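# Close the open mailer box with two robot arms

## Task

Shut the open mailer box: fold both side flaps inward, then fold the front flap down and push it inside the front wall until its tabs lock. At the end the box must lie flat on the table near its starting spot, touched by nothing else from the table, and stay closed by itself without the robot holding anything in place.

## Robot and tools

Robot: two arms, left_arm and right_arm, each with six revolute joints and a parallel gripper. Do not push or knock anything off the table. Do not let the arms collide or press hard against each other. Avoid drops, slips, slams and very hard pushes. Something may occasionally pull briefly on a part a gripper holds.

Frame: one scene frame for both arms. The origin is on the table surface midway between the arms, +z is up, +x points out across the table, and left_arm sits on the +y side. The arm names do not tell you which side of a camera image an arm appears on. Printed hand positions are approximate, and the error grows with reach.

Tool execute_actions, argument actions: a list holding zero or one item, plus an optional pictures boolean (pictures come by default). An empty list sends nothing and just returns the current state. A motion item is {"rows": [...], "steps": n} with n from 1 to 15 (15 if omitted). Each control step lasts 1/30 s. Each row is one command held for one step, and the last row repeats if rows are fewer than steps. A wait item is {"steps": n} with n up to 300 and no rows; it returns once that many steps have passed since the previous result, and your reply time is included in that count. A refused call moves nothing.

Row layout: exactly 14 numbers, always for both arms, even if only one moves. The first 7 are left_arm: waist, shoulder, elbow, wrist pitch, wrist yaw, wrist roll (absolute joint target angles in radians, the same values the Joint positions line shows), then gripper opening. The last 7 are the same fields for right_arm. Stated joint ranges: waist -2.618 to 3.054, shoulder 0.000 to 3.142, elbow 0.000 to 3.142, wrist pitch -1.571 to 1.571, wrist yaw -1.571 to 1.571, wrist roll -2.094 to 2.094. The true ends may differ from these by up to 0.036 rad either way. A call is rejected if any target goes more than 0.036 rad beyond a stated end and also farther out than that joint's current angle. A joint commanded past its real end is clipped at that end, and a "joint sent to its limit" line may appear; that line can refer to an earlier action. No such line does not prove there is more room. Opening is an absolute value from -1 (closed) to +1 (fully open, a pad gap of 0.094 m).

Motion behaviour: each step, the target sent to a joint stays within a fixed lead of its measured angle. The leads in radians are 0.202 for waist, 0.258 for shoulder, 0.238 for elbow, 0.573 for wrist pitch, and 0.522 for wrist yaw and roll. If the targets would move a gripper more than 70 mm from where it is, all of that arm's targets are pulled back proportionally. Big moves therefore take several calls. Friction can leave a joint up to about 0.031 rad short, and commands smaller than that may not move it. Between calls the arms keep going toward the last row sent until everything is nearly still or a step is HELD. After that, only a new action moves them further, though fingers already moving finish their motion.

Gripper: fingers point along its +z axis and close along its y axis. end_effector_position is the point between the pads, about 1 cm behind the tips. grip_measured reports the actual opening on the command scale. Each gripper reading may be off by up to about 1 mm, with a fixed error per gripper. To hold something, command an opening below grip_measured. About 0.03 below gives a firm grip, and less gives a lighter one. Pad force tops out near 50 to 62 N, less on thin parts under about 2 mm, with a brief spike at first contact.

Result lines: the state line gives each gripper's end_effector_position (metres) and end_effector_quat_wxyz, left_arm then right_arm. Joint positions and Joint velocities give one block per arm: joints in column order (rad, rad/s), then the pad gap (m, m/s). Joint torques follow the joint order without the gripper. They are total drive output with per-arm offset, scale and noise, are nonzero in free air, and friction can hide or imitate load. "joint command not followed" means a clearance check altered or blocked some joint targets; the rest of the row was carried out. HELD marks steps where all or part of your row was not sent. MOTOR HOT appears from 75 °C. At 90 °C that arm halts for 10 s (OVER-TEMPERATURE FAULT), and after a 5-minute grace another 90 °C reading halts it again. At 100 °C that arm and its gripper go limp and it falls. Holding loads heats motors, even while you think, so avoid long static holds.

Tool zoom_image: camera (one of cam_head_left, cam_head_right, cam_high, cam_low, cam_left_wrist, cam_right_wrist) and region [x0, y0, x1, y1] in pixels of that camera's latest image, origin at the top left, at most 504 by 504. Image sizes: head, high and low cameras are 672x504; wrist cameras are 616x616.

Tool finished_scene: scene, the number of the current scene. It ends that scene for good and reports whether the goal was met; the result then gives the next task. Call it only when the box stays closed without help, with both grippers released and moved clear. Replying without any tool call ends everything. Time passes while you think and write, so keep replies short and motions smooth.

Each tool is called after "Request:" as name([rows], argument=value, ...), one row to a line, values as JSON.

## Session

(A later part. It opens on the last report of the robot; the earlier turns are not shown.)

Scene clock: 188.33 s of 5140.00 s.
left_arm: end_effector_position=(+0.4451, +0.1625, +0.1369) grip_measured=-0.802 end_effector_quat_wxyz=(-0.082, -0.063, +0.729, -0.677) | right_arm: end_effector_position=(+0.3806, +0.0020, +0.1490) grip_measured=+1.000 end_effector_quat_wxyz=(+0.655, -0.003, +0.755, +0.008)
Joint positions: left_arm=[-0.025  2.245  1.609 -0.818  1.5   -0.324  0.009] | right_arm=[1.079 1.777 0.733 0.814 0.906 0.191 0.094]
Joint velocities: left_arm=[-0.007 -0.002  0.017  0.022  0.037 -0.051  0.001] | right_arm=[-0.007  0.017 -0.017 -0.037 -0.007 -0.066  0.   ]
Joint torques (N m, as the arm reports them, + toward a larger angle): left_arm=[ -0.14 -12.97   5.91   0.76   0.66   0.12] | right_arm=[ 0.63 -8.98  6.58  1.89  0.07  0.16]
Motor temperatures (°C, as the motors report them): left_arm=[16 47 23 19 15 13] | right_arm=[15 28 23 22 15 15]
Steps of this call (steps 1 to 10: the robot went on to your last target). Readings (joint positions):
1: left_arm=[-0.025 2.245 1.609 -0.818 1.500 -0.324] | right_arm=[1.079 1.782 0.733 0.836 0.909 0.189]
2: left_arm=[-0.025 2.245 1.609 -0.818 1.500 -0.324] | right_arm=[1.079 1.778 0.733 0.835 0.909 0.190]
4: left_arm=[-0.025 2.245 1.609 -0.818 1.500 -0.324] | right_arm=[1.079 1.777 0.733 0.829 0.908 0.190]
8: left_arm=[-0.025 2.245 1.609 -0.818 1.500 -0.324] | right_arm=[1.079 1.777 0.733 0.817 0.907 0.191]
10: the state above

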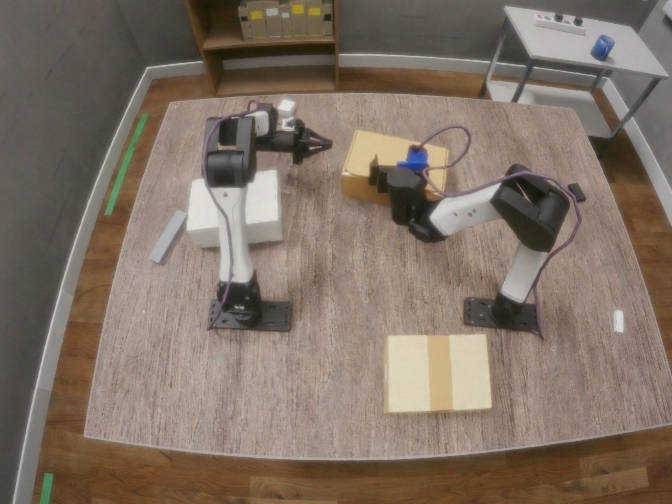

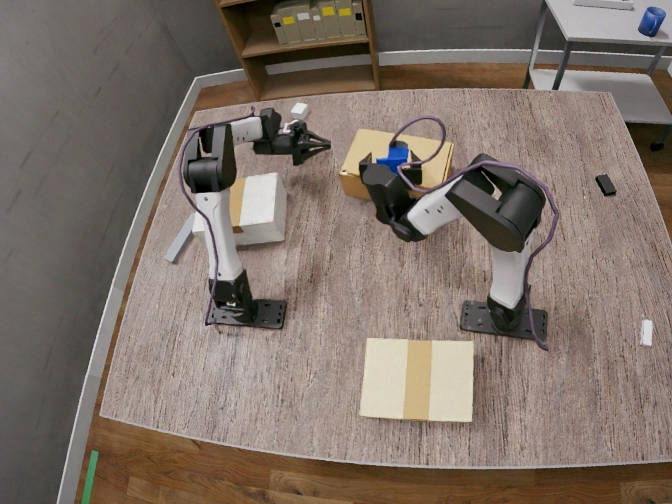

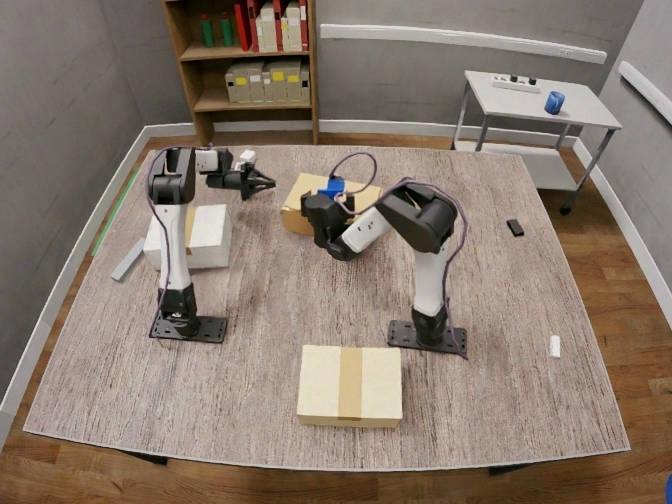

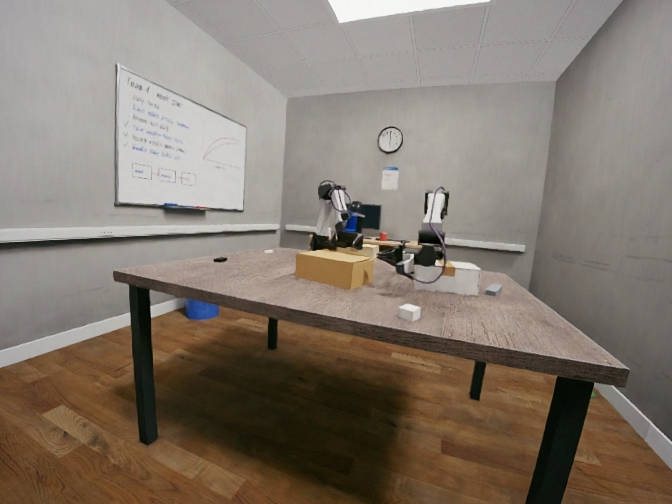

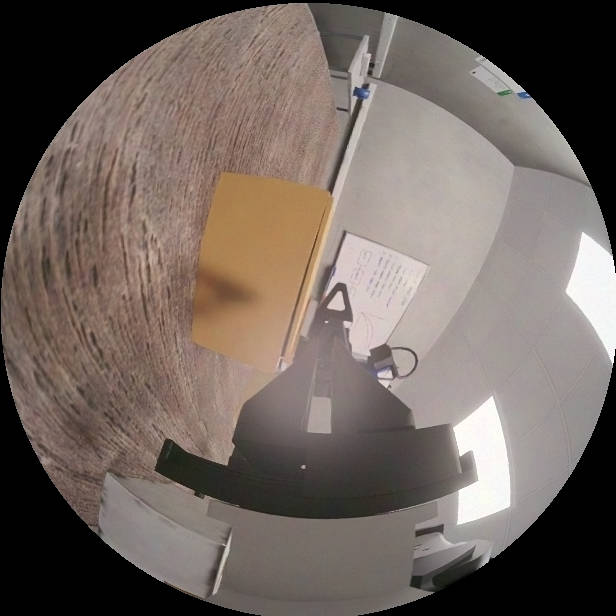

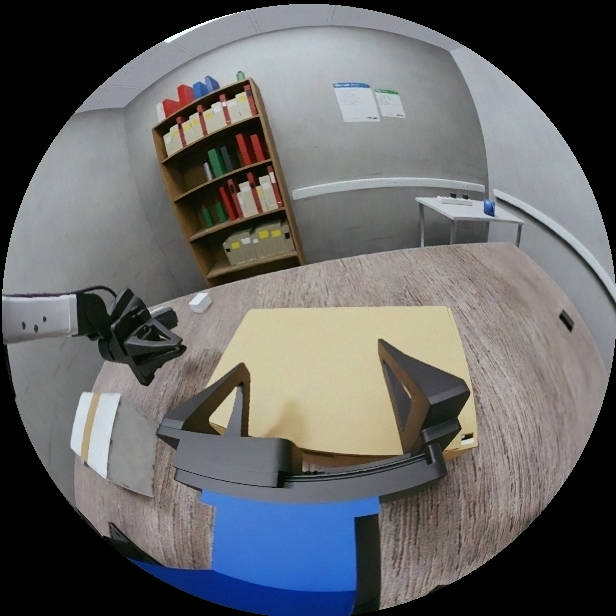

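Latched. Square it.

Request:
execute_actions([
  {"rows":[[-0.02,2.2,1.59,-0.8,1.4,-0.32,-0.8,1.07,1.68,0.72,0.7,0.8,0.25,0.6],[-0.01,2.15,1.59,-0.8,1.3,-0.32,-0.8,1.05,1.58,0.71,0.55,0.7,0.3,0.2],[0,2.1,1.59,-0.8,1.2,-0.32,-0.8,1.02,1.48,0.70,0.4,0.6,0.35,-0.2],[0,2.05,1.59,-0.8,1.2,-0.32,-0.8,0.99,1.38,0.69,0.25,0.5,0.4,-0.6],[0,2.0,1.59,-0.8,1.2,-0.32,-0.8,0.96,1.28,0.68,0.1,0.4,0.45,-1],[0,2.0,1.59,-0.8,1.2,-0.32,-0.8,0.93,1.18,0.67,-0.05,0.3,0.5,-1],[0,2.0,1.59,-0.8,1.2,-0.32,-0.8,0.9,1.1,0.66,-0.2,0.2,0.5,-1],[0,2.0,1.59,-0.8,1.2,-0.32,-0.8,0.87,1.05,0.65,-0.35,0.1,0.5,-1],[0,2.0,1.59,-0.8,1.2,-0.32,-0.8,0.84,1.05,0.65,-0.5,0,0.5,-1],[0,2.0,1.59,-0.8,1.2,-0.32,-0.8,0.81,1.05,0.65,-0.6,0,0.5,-1],[0,2.0,1.59,-0.8,1.2,-0.32,-0.8,0.78,1.05,0.65,-0.68,0,0.5,-1]],"steps":15},
], pictures=false)

Request:
execute_actions([
  {"steps":15},
], pictures=false)

Request:
execute_actions([
  {"rows":[[0,2.0,1.59,-0.8,1.2,-0.32,-0.8,0.78,1.1,0.65,-0.68,0,0.5,-1],[0,2.0,1.59,-0.8,1.2,-0.32,-0.8,0.78,1.15,0.65,-0.68,0,0.5,-1],[0,2.0,1.59,-0.8,1.2,-0.32,-0.8,0.77,1.19,0.68,-0.67,0,0.5,-1],[0,2.0,1.59,-0.8,1.2,-0.32,-0.8,0.76,1.23,0.71,-0.66,0,0.5,-1],[0,2.0,1.59,-0.8,1.2,-0.32,-0.8,0.75,1.27,0.74,-0.65,0,0.5,-1],[0,2.0,1.59,-0.8,1.2,-0.32,-0.8,0.74,1.31,0.77,-0.64,0,0.5,-1],[0,2.0,1.59,-0.8,1.2,-0.32,-0.8,0.73,1.35,0.8,-0.63,0,0.5,-1],[0,2.0,1.59,-0.8,1.2,-0.32,-0.8,0.72,1.39,0.83,-0.62,0,0.5,-1],[0,2.0,1.59,-0.8,1.2,-0.32,-0.8,0.71,1.42,0.86,-0.61,0,0.5,-1],[0,2.0,1.59,-0.8,1.2,-0.32,-0.8,0.7,1.45,0.88,-0.6,0,0.5,-1],[0,2.0,1.59,-0.8,1.2,-0.32,-0.8,0.69,1.48,0.9,-0.59,0,0.5,-1],[0,2.0,1.59,-0.8,1.2,-0.32,-0.8,0.68,1.5,0.92,-0.58,0,0.5,-1],[0,2.0,1.59,-0.8,1.2,-0.32,-0.8,0.67,1.52,0.94,-0.57,0,0.5,-1],[0,2.0,1.59,-0.8,1.2,-0.32,-0.8,0.66,1.54,0.95,-0.55,0,0.5,-1]],"steps":15},
], pictures=false)

Request:
execute_actions([
  {"steps":12},
])

Scene clock: 190.87 s of 5140.00 s.
left_arm: end_effector_position=(+0.4473, +0.1807, +0.2009) grip_measured=-0.802 end_effector_quat_wxyz=(+0.063, -0.006, +0.809, -0.585) | right_arm: end_effector_position=(+0.3017, -0.0779, +0.1688) grip_measured=-0.981 end_effector_quat_wxyz=(+0.423, -0.052, +0.888, +0.175)
Joint positions: left_arm=[-0.004  1.978  1.603 -0.795  1.23  -0.323  0.009] | right_arm=[ 0.802  1.041  0.685 -0.274  0.169  0.455  0.001]
Joint velocities: left_arm=[-0.002  0.081 -0.002 -0.022 -0.066 -0.022 -0.   ] | right_arm=[-0.134  0.002 -0.134 -1.912 -0.799  0.183 -0.001]
Joint torques (N m, as the arm reports them, + toward a larger angle): left_arm=[ 0.7  -9.6   7.59  1.07  0.48  0.12] | right_arm=[-0.24 -2.53  8.4   1.96  0.04  0.2 ]
Motor temperatures (°C, as the motors report them): left_arm=[16 47 23 19 15 13] | right_arm=[15 28 23 22 15 15]
Steps of this call (steps 1 to 30: the robot went on to your last target; steps 31 to 61: nothing new was sent; steps 62 to 76: all 15 steps of this action). Readings (joint positions):
62: left_arm=[-0.025 2.241 1.608 -0.818 1.486 -0.324] | right_arm=[1.079 1.767 0.732 0.790 0.890 0.199]
63: left_arm=[-0.024 2.229 1.603 -0.818 1.454 -0.324] | right_arm=[1.076 1.735 0.727 0.739 0.853 0.215]
65: left_arm=[-0.020 2.175 1.590 -0.818 1.361 -0.324] | right_arm=[1.053 1.599 0.706 0.577 0.743 0.266]
69: left_arm=[-0.005 2.012 1.591 -0.809 1.273 -0.324] | right_arm=[0.926 1.236 0.693 0.190 0.452 0.390]
76: the state above

Scene clock: 191.37 s of 5140.00 s.
left_arm: end_effector_position=(+0.4486, +0.1817, +0.1972) grip_measured=-0.802 end_effector_quat_wxyz=(+0.064, -0.009, +0.813, -0.578) | right_arm: end_effector_position=(+0.2282, -0.1046, +0.0922) grip_measured=-0.981 end_effector_quat_wxyz=(+0.222, -0.074, +0.963, +0.135)
Joint positions: left_arm=[-0.004  1.981  1.603 -0.795  1.213 -0.323  0.009] | right_arm=[ 0.79   1.041  0.656 -0.661  0.011  0.49   0.001]
Joint velocities: left_arm=[-0.007 -0.012  0.007 -0.007  0.037 -0.007 -0.001] | right_arm=[-0.007 -0.007 -0.007 -0.125 -0.095  0.022 -0.001]
Joint torques (N m, as the arm reports them, + toward a larger angle): left_arm=[ 0.79 -9.4   7.57  1.11  0.46  0.12] | right_arm=[-0.32 -1.79  8.87  1.44  0.03  0.23]
Motor temperatures (°C, as the motors report them): left_arm=[16 47 23 19 15 13] | right_arm=[15 28 23 22 15 15]
Steps of this call (steps 1 to 15: the robot went on to your last target). Readings (joint positions):
1: left_arm=[-0.004 1.980 1.603 -0.795 1.226 -0.323] | right_arm=[0.798 1.041 0.680 -0.339 0.142 0.461]
2: left_arm=[-0.004 1.981 1.603 -0.795 1.223 -0.323] | right_arm=[0.794 1.041 0.674 -0.403 0.116 0.467]
4: left_arm=[-0.004 1.981 1.603 -0.795 1.219 -0.323] | right_arm=[0.790 1.041 0.662 -0.509 0.075 0.476]
8: left_arm=[-0.004 1.981 1.603 -0.795 1.215 -0.323] | right_arm=[0.790 1.041 0.656 -0.618 0.033 0.486]
15: the state above

Scene clock: 191.87 s of 5140.00 s.
left_arm: end_effector_position=(+0.4486, +0.1817, +0.1971) grip_measured=-0.802 end_effector_quat_wxyz=(+0.064, -0.009, +0.813, -0.578) | right_arm: end_effector_position=(+0.3083, -0.0891, +0.0637) grip_measured=-0.981 end_effector_quat_wxyz=(+0.169, -0.021, +0.981, +0.094)
Joint positions: left_arm=[-0.004  1.981  1.603 -0.795  1.213 -0.323  0.009] | right_arm=[ 0.678  1.511  0.924 -0.594  0.003  0.492  0.001]
Joint velocities: left_arm=[-0.002  0.002  0.017 -0.007 -0.095 -0.022 -0.   ] | right_arm=[-0.252  0.408  0.286  0.374 -0.051 -0.022  0.   ]
Joint torques (N m, as the arm reports them, + toward a larger angle): left_arm=[ 0.73 -9.43  7.58  1.11  0.45  0.11] | right_arm=[ 0.03 -6.27  9.66  1.15  0.03  0.18]
Motor temperatures (°C, as the motors report them): left_arm=[16 46 23 19 15 13] | right_arm=[15 28 23 22 15 15]
Steps of this call (steps 1 to 15: all 15 steps of this action). Readings (joint positions):
1: left_arm=[-0.004 1.981 1.603 -0.795 1.213 -0.323] | right_arm=[0.790 1.046 0.656 -0.663 0.010 0.491]
2: left_arm=[-0.004 1.981 1.603 -0.795 1.213 -0.323] | right_arm=[0.790 1.063 0.656 -0.663 0.010 0.491]
4: left_arm=[-0.004 1.981 1.603 -0.795 1.213 -0.323] | right_arm=[0.783 1.135 0.667 -0.667 0.007 0.491]
8: left_arm=[-0.004 1.981 1.603 -0.795 1.213 -0.323] | right_arm=[0.747 1.317 0.758 -0.666 0.005 0.492]
15: the state above

Scene clock: 192.27 s of 5140.00 s.
left_arm: end_effector_position=(+0.4486, +0.1817, +0.1971) grip_measured=-0.802 end_effector_quat_wxyz=(+0.064, -0.009, +0.813, -0.578) | right_arm: end_effector_position=(+0.3168, -0.0886, +0.0636) grip_measured=-0.981 end_effector_quat_wxyz=(+0.177, -0.015, +0.979, +0.097)
Joint positions: left_arm=[-0.004  1.981  1.603 -0.795  1.213 -0.323  0.009] | right_arm=[ 0.667  1.529  0.934 -0.57   0.003  0.492  0.001]
Joint velocities: left_arm=[ 0.002 -0.027 -0.012 -0.007 -0.051  0.022 -0.   ] | right_arm=[-0.007  0.012  0.007  0.081  0.022 -0.022 -0.001]
Joint torques (N m, as the arm reports them, + toward a larger angle): left_arm=[ 0.74 -9.42  7.59  1.11  0.45  0.12] | right_arm=[-0.13 -5.89 10.55  1.46  0.04  0.17]
Motor temperatures (°C, as the motors report them): left_arm=[16 46 23 19 15 13] | right_arm=[15 27 23 21 15 15]
Steps of this call (steps 1 to 12: the robot went on to your last target). Readings (joint positions):
1: left_arm=[-0.004 1.981 1.603 -0.795 1.213 -0.323] | right_arm=[0.672 1.522 0.931 -0.583 0.003 0.492]
2: left_arm=[-0.004 1.981 1.603 -0.795 1.213 -0.323] | right_arm=[0.668 1.527 0.934 -0.576 0.003 0.492]
4: left_arm=[-0.004 1.981 1.603 -0.795 1.213 -0.323] | right_arm=[0.667 1.529 0.934 -0.572 0.003 0.492]
8: left_arm=[-0.004 1.981 1.603 -0.795 1.213 -0.323] | right_arm=[0.667 1.529 0.934 -0.570 0.003 0.492]
12: the state above

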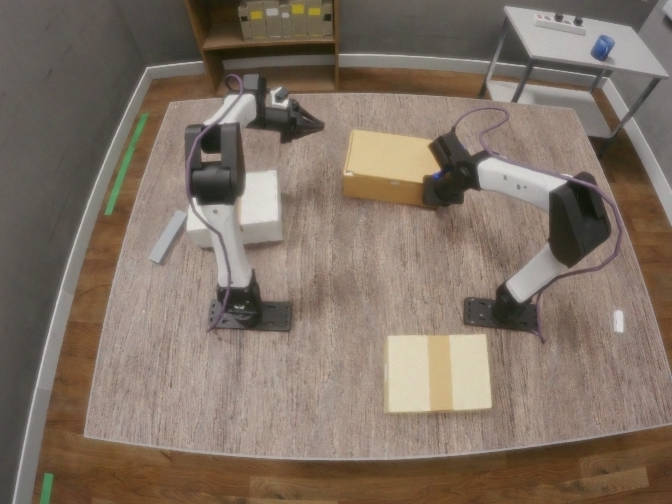

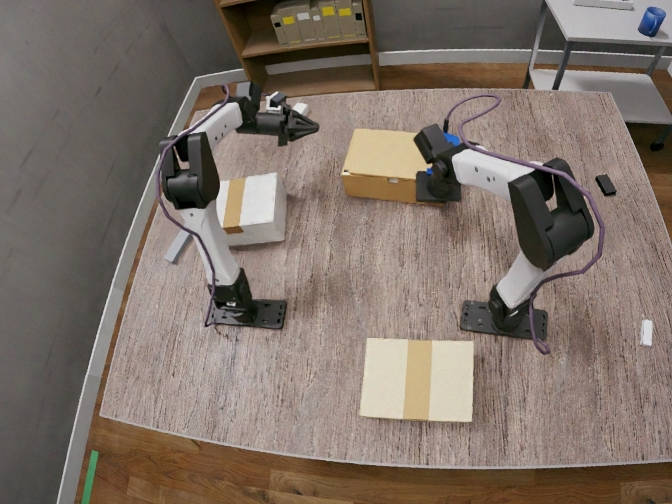

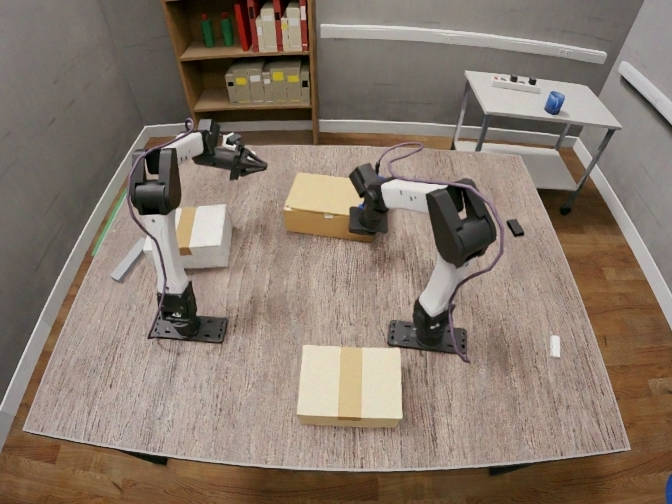

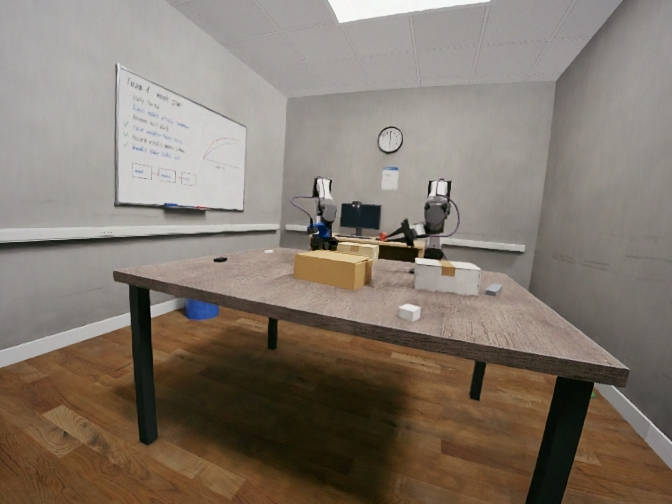

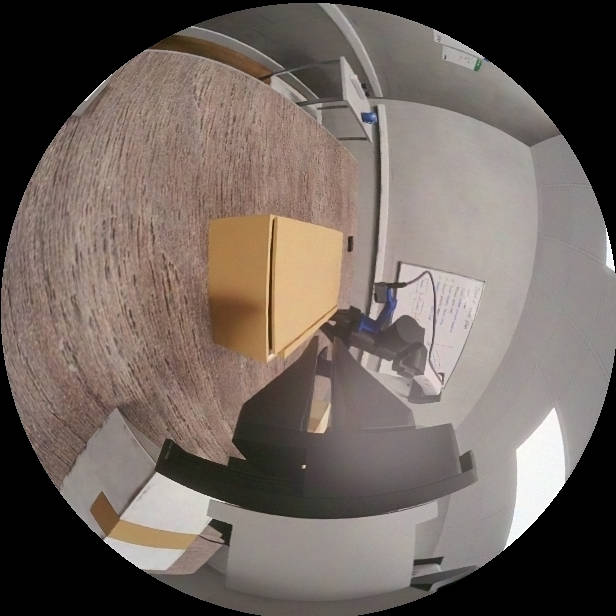

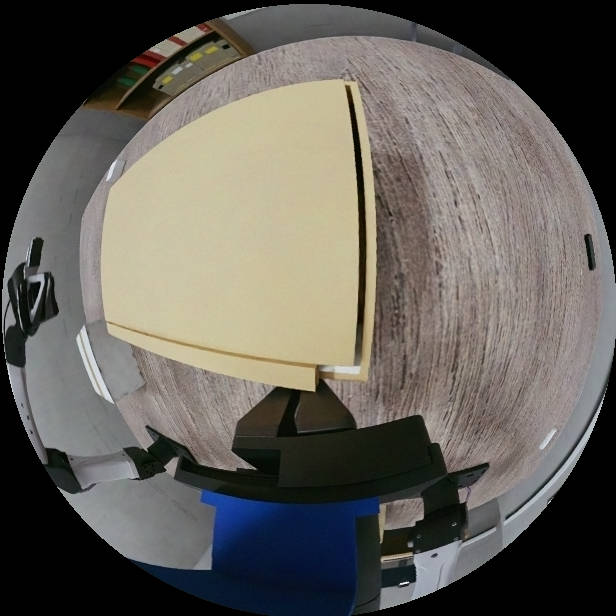

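Request:
execute_actions([
  {"rows":[[0,2.0,1.59,-0.8,1.2,-0.32,-0.8,0.65,1.54,0.95,-0.5,0,0.5,-1],[0,2.0,1.59,-0.8,1.2,-0.32,-0.8,0.64,1.54,0.95,-0.47,0,0.5,-1]],"steps":15},
], pictures=false)

Request:
execute_actions([
  {"rows":[[0,2.0,1.59,-0.8,1.2,-0.32,-0.8,0.66,1.45,0.88,-0.6,0,0.5,-1],[0,2.0,1.59,-0.8,1.2,-0.32,-0.8,0.66,1.45,0.88,-0.6,0,0.5,-1],[0,2.0,1.59,-0.8,1.2,-0.32,-0.8,0.66,1.45,0.88,-0.6,0,0.5,-1],[0,2.0,1.59,-0.8,1.2,-0.32,-0.8,0.66,1.45,0.88,-0.6,0,0.5,-1],[0,2.0,1.59,-0.8,1.2,-0.32,-0.8,0.7,1.15,0.65,-0.68,0,0.5,-1]],"steps":15},
])

Scene clock: 194.80 s of 5140.00 s.
left_arm: end_effector_position=(+0.4486, +0.1817, +0.1971) grip_measured=-0.802 end_effector_quat_wxyz=(+0.064, -0.009, +0.813, -0.578) | right_arm: end_effector_position=(+0.3347, -0.0857, +0.0717) grip_measured=-0.981 end_effector_quat_wxyz=(+0.210, -0.006, +0.971, +0.113)
Joint positions: left_arm=[-0.004  1.981  1.603 -0.795  1.213 -0.323  0.009] | right_arm=[ 0.648  1.529  0.934 -0.494  0.001  0.492  0.001]
Joint velocities: left_arm=[ 0.002 -0.022  0.002  0.022 -0.081  0.022  0.001] | right_arm=[-0.012 -0.007 -0.012  0.037  0.007  0.007  0.001]
Joint torques (N m, as the arm reports them, + toward a larger angle): left_arm=[ 0.72 -9.41  7.58  1.11  0.45  0.11] | right_arm=[-0.24 -6.01 10.72  1.57  0.04  0.16]
Motor temperatures (°C, as the motors report them): left_arm=[16 45 23 19 15 13] | right_arm=[15 27 24 21 15 15]
Steps of this call (steps 1 to 30: the robot went on to your last target; steps 31 to 61: nothing new was sent; steps 62 to 76: all 15 steps of this action). Readings (joint positions):
62: left_arm=[-0.004 1.981 1.603 -0.795 1.213 -0.323] | right_arm=[0.666 1.529 0.934 -0.566 0.003 0.492]
63: left_arm=[-0.004 1.981 1.603 -0.795 1.213 -0.323] | right_arm=[0.663 1.529 0.934 -0.557 0.002 0.492]
65: left_arm=[-0.004 1.981 1.603 -0.795 1.213 -0.323] | right_arm=[0.654 1.529 0.934 -0.532 0.001 0.492]
69: left_arm=[-0.004 1.981 1.603 -0.795 1.213 -0.323] | right_arm=[0.648 1.529 0.934 -0.505 0.001 0.492]
76: the state above

Scene clock: 195.30 s of 5140.00 s.
left_arm: end_effector_position=(+0.4486, +0.1817, +0.1971) grip_measured=-0.802 end_effector_quat_wxyz=(+0.064, -0.009, +0.813, -0.578) | right_arm: end_effector_position=(+0.2379, -0.1261, +0.0670) grip_measured=-0.981 end_effector_quat_wxyz=(+0.178, -0.028, +0.978, +0.101)
Joint positions: left_arm=[-0.004  1.981  1.603 -0.795  1.213 -0.323  0.009] | right_arm=[ 0.693  1.151  0.662 -0.669  0.001  0.493  0.001]
Joint velocities: left_arm=[ 0.012 -0.012 -0.012 -0.066  0.051  0.037 -0.001] | right_arm=[ 0.002 -0.002 -0.007 -0.037  0.007  0.022  0.   ]
Joint torques (N m, as the arm reports them, + toward a larger angle): left_arm=[ 0.74 -9.41  7.58  1.11  0.45  0.11] | right_arm=[ 0.66 -3.31  7.92  1.21  0.05  0.17]
Motor temperatures (°C, as the motors report them): left_arm=[16 45 23 19 15 13] | right_arm=[15 27 24 21 15 15]
Steps of this call (steps 1 to 15: all 15 steps of this action). Readings (joint positions):
1: left_arm=[-0.004 1.981 1.603 -0.795 1.213 -0.323] | right_arm=[0.648 1.522 0.928 -0.498 0.001 0.492]
2: left_arm=[-0.004 1.981 1.603 -0.795 1.213 -0.323] | right_arm=[0.648 1.505 0.916 -0.511 0.001 0.492]
4: left_arm=[-0.004 1.981 1.603 -0.795 1.213 -0.323] | right_arm=[0.648 1.474 0.899 -0.547 0.001 0.492]
8: left_arm=[-0.004 1.981 1.603 -0.795 1.213 -0.323] | right_arm=[0.685 1.224 0.699 -0.605 0.002 0.492]
15: the state above

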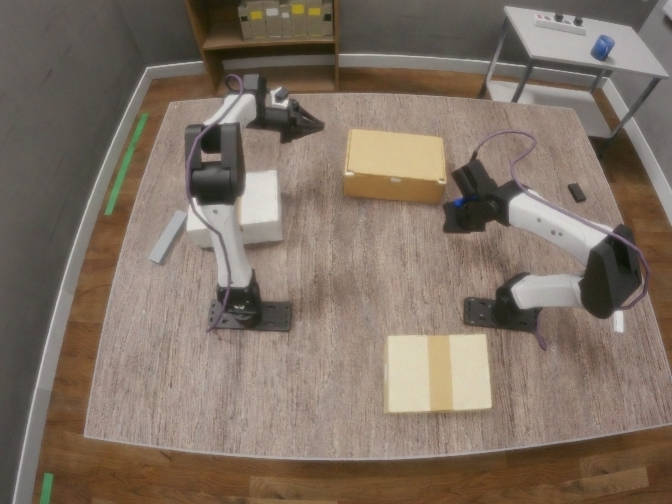

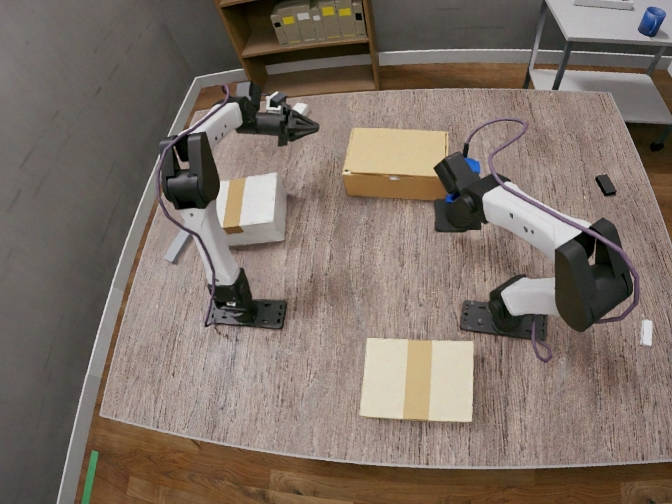

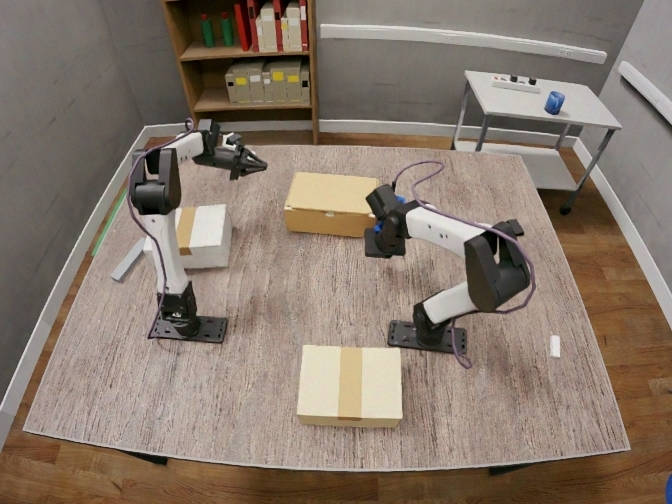

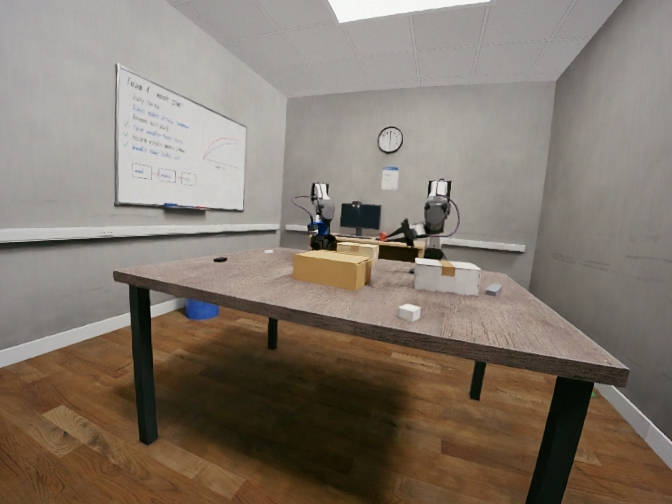

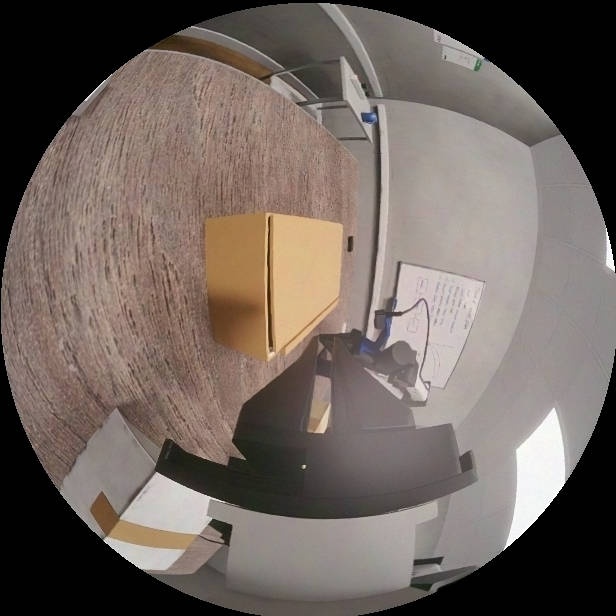

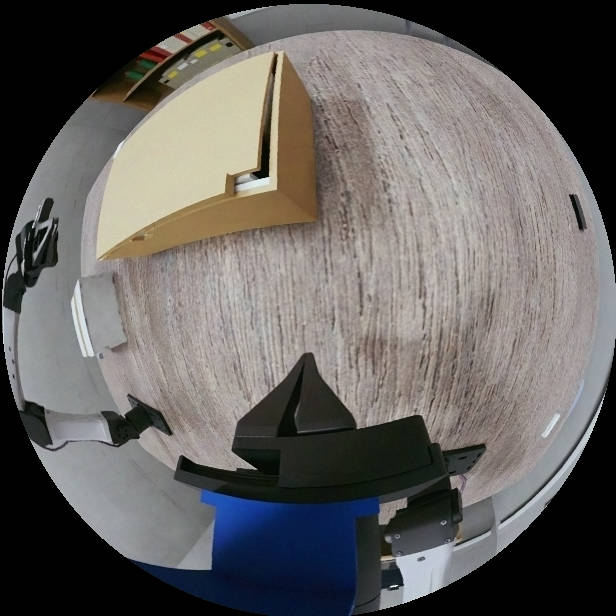

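Request:
finished_scene(scene=1)

The scene is finished: the task was done.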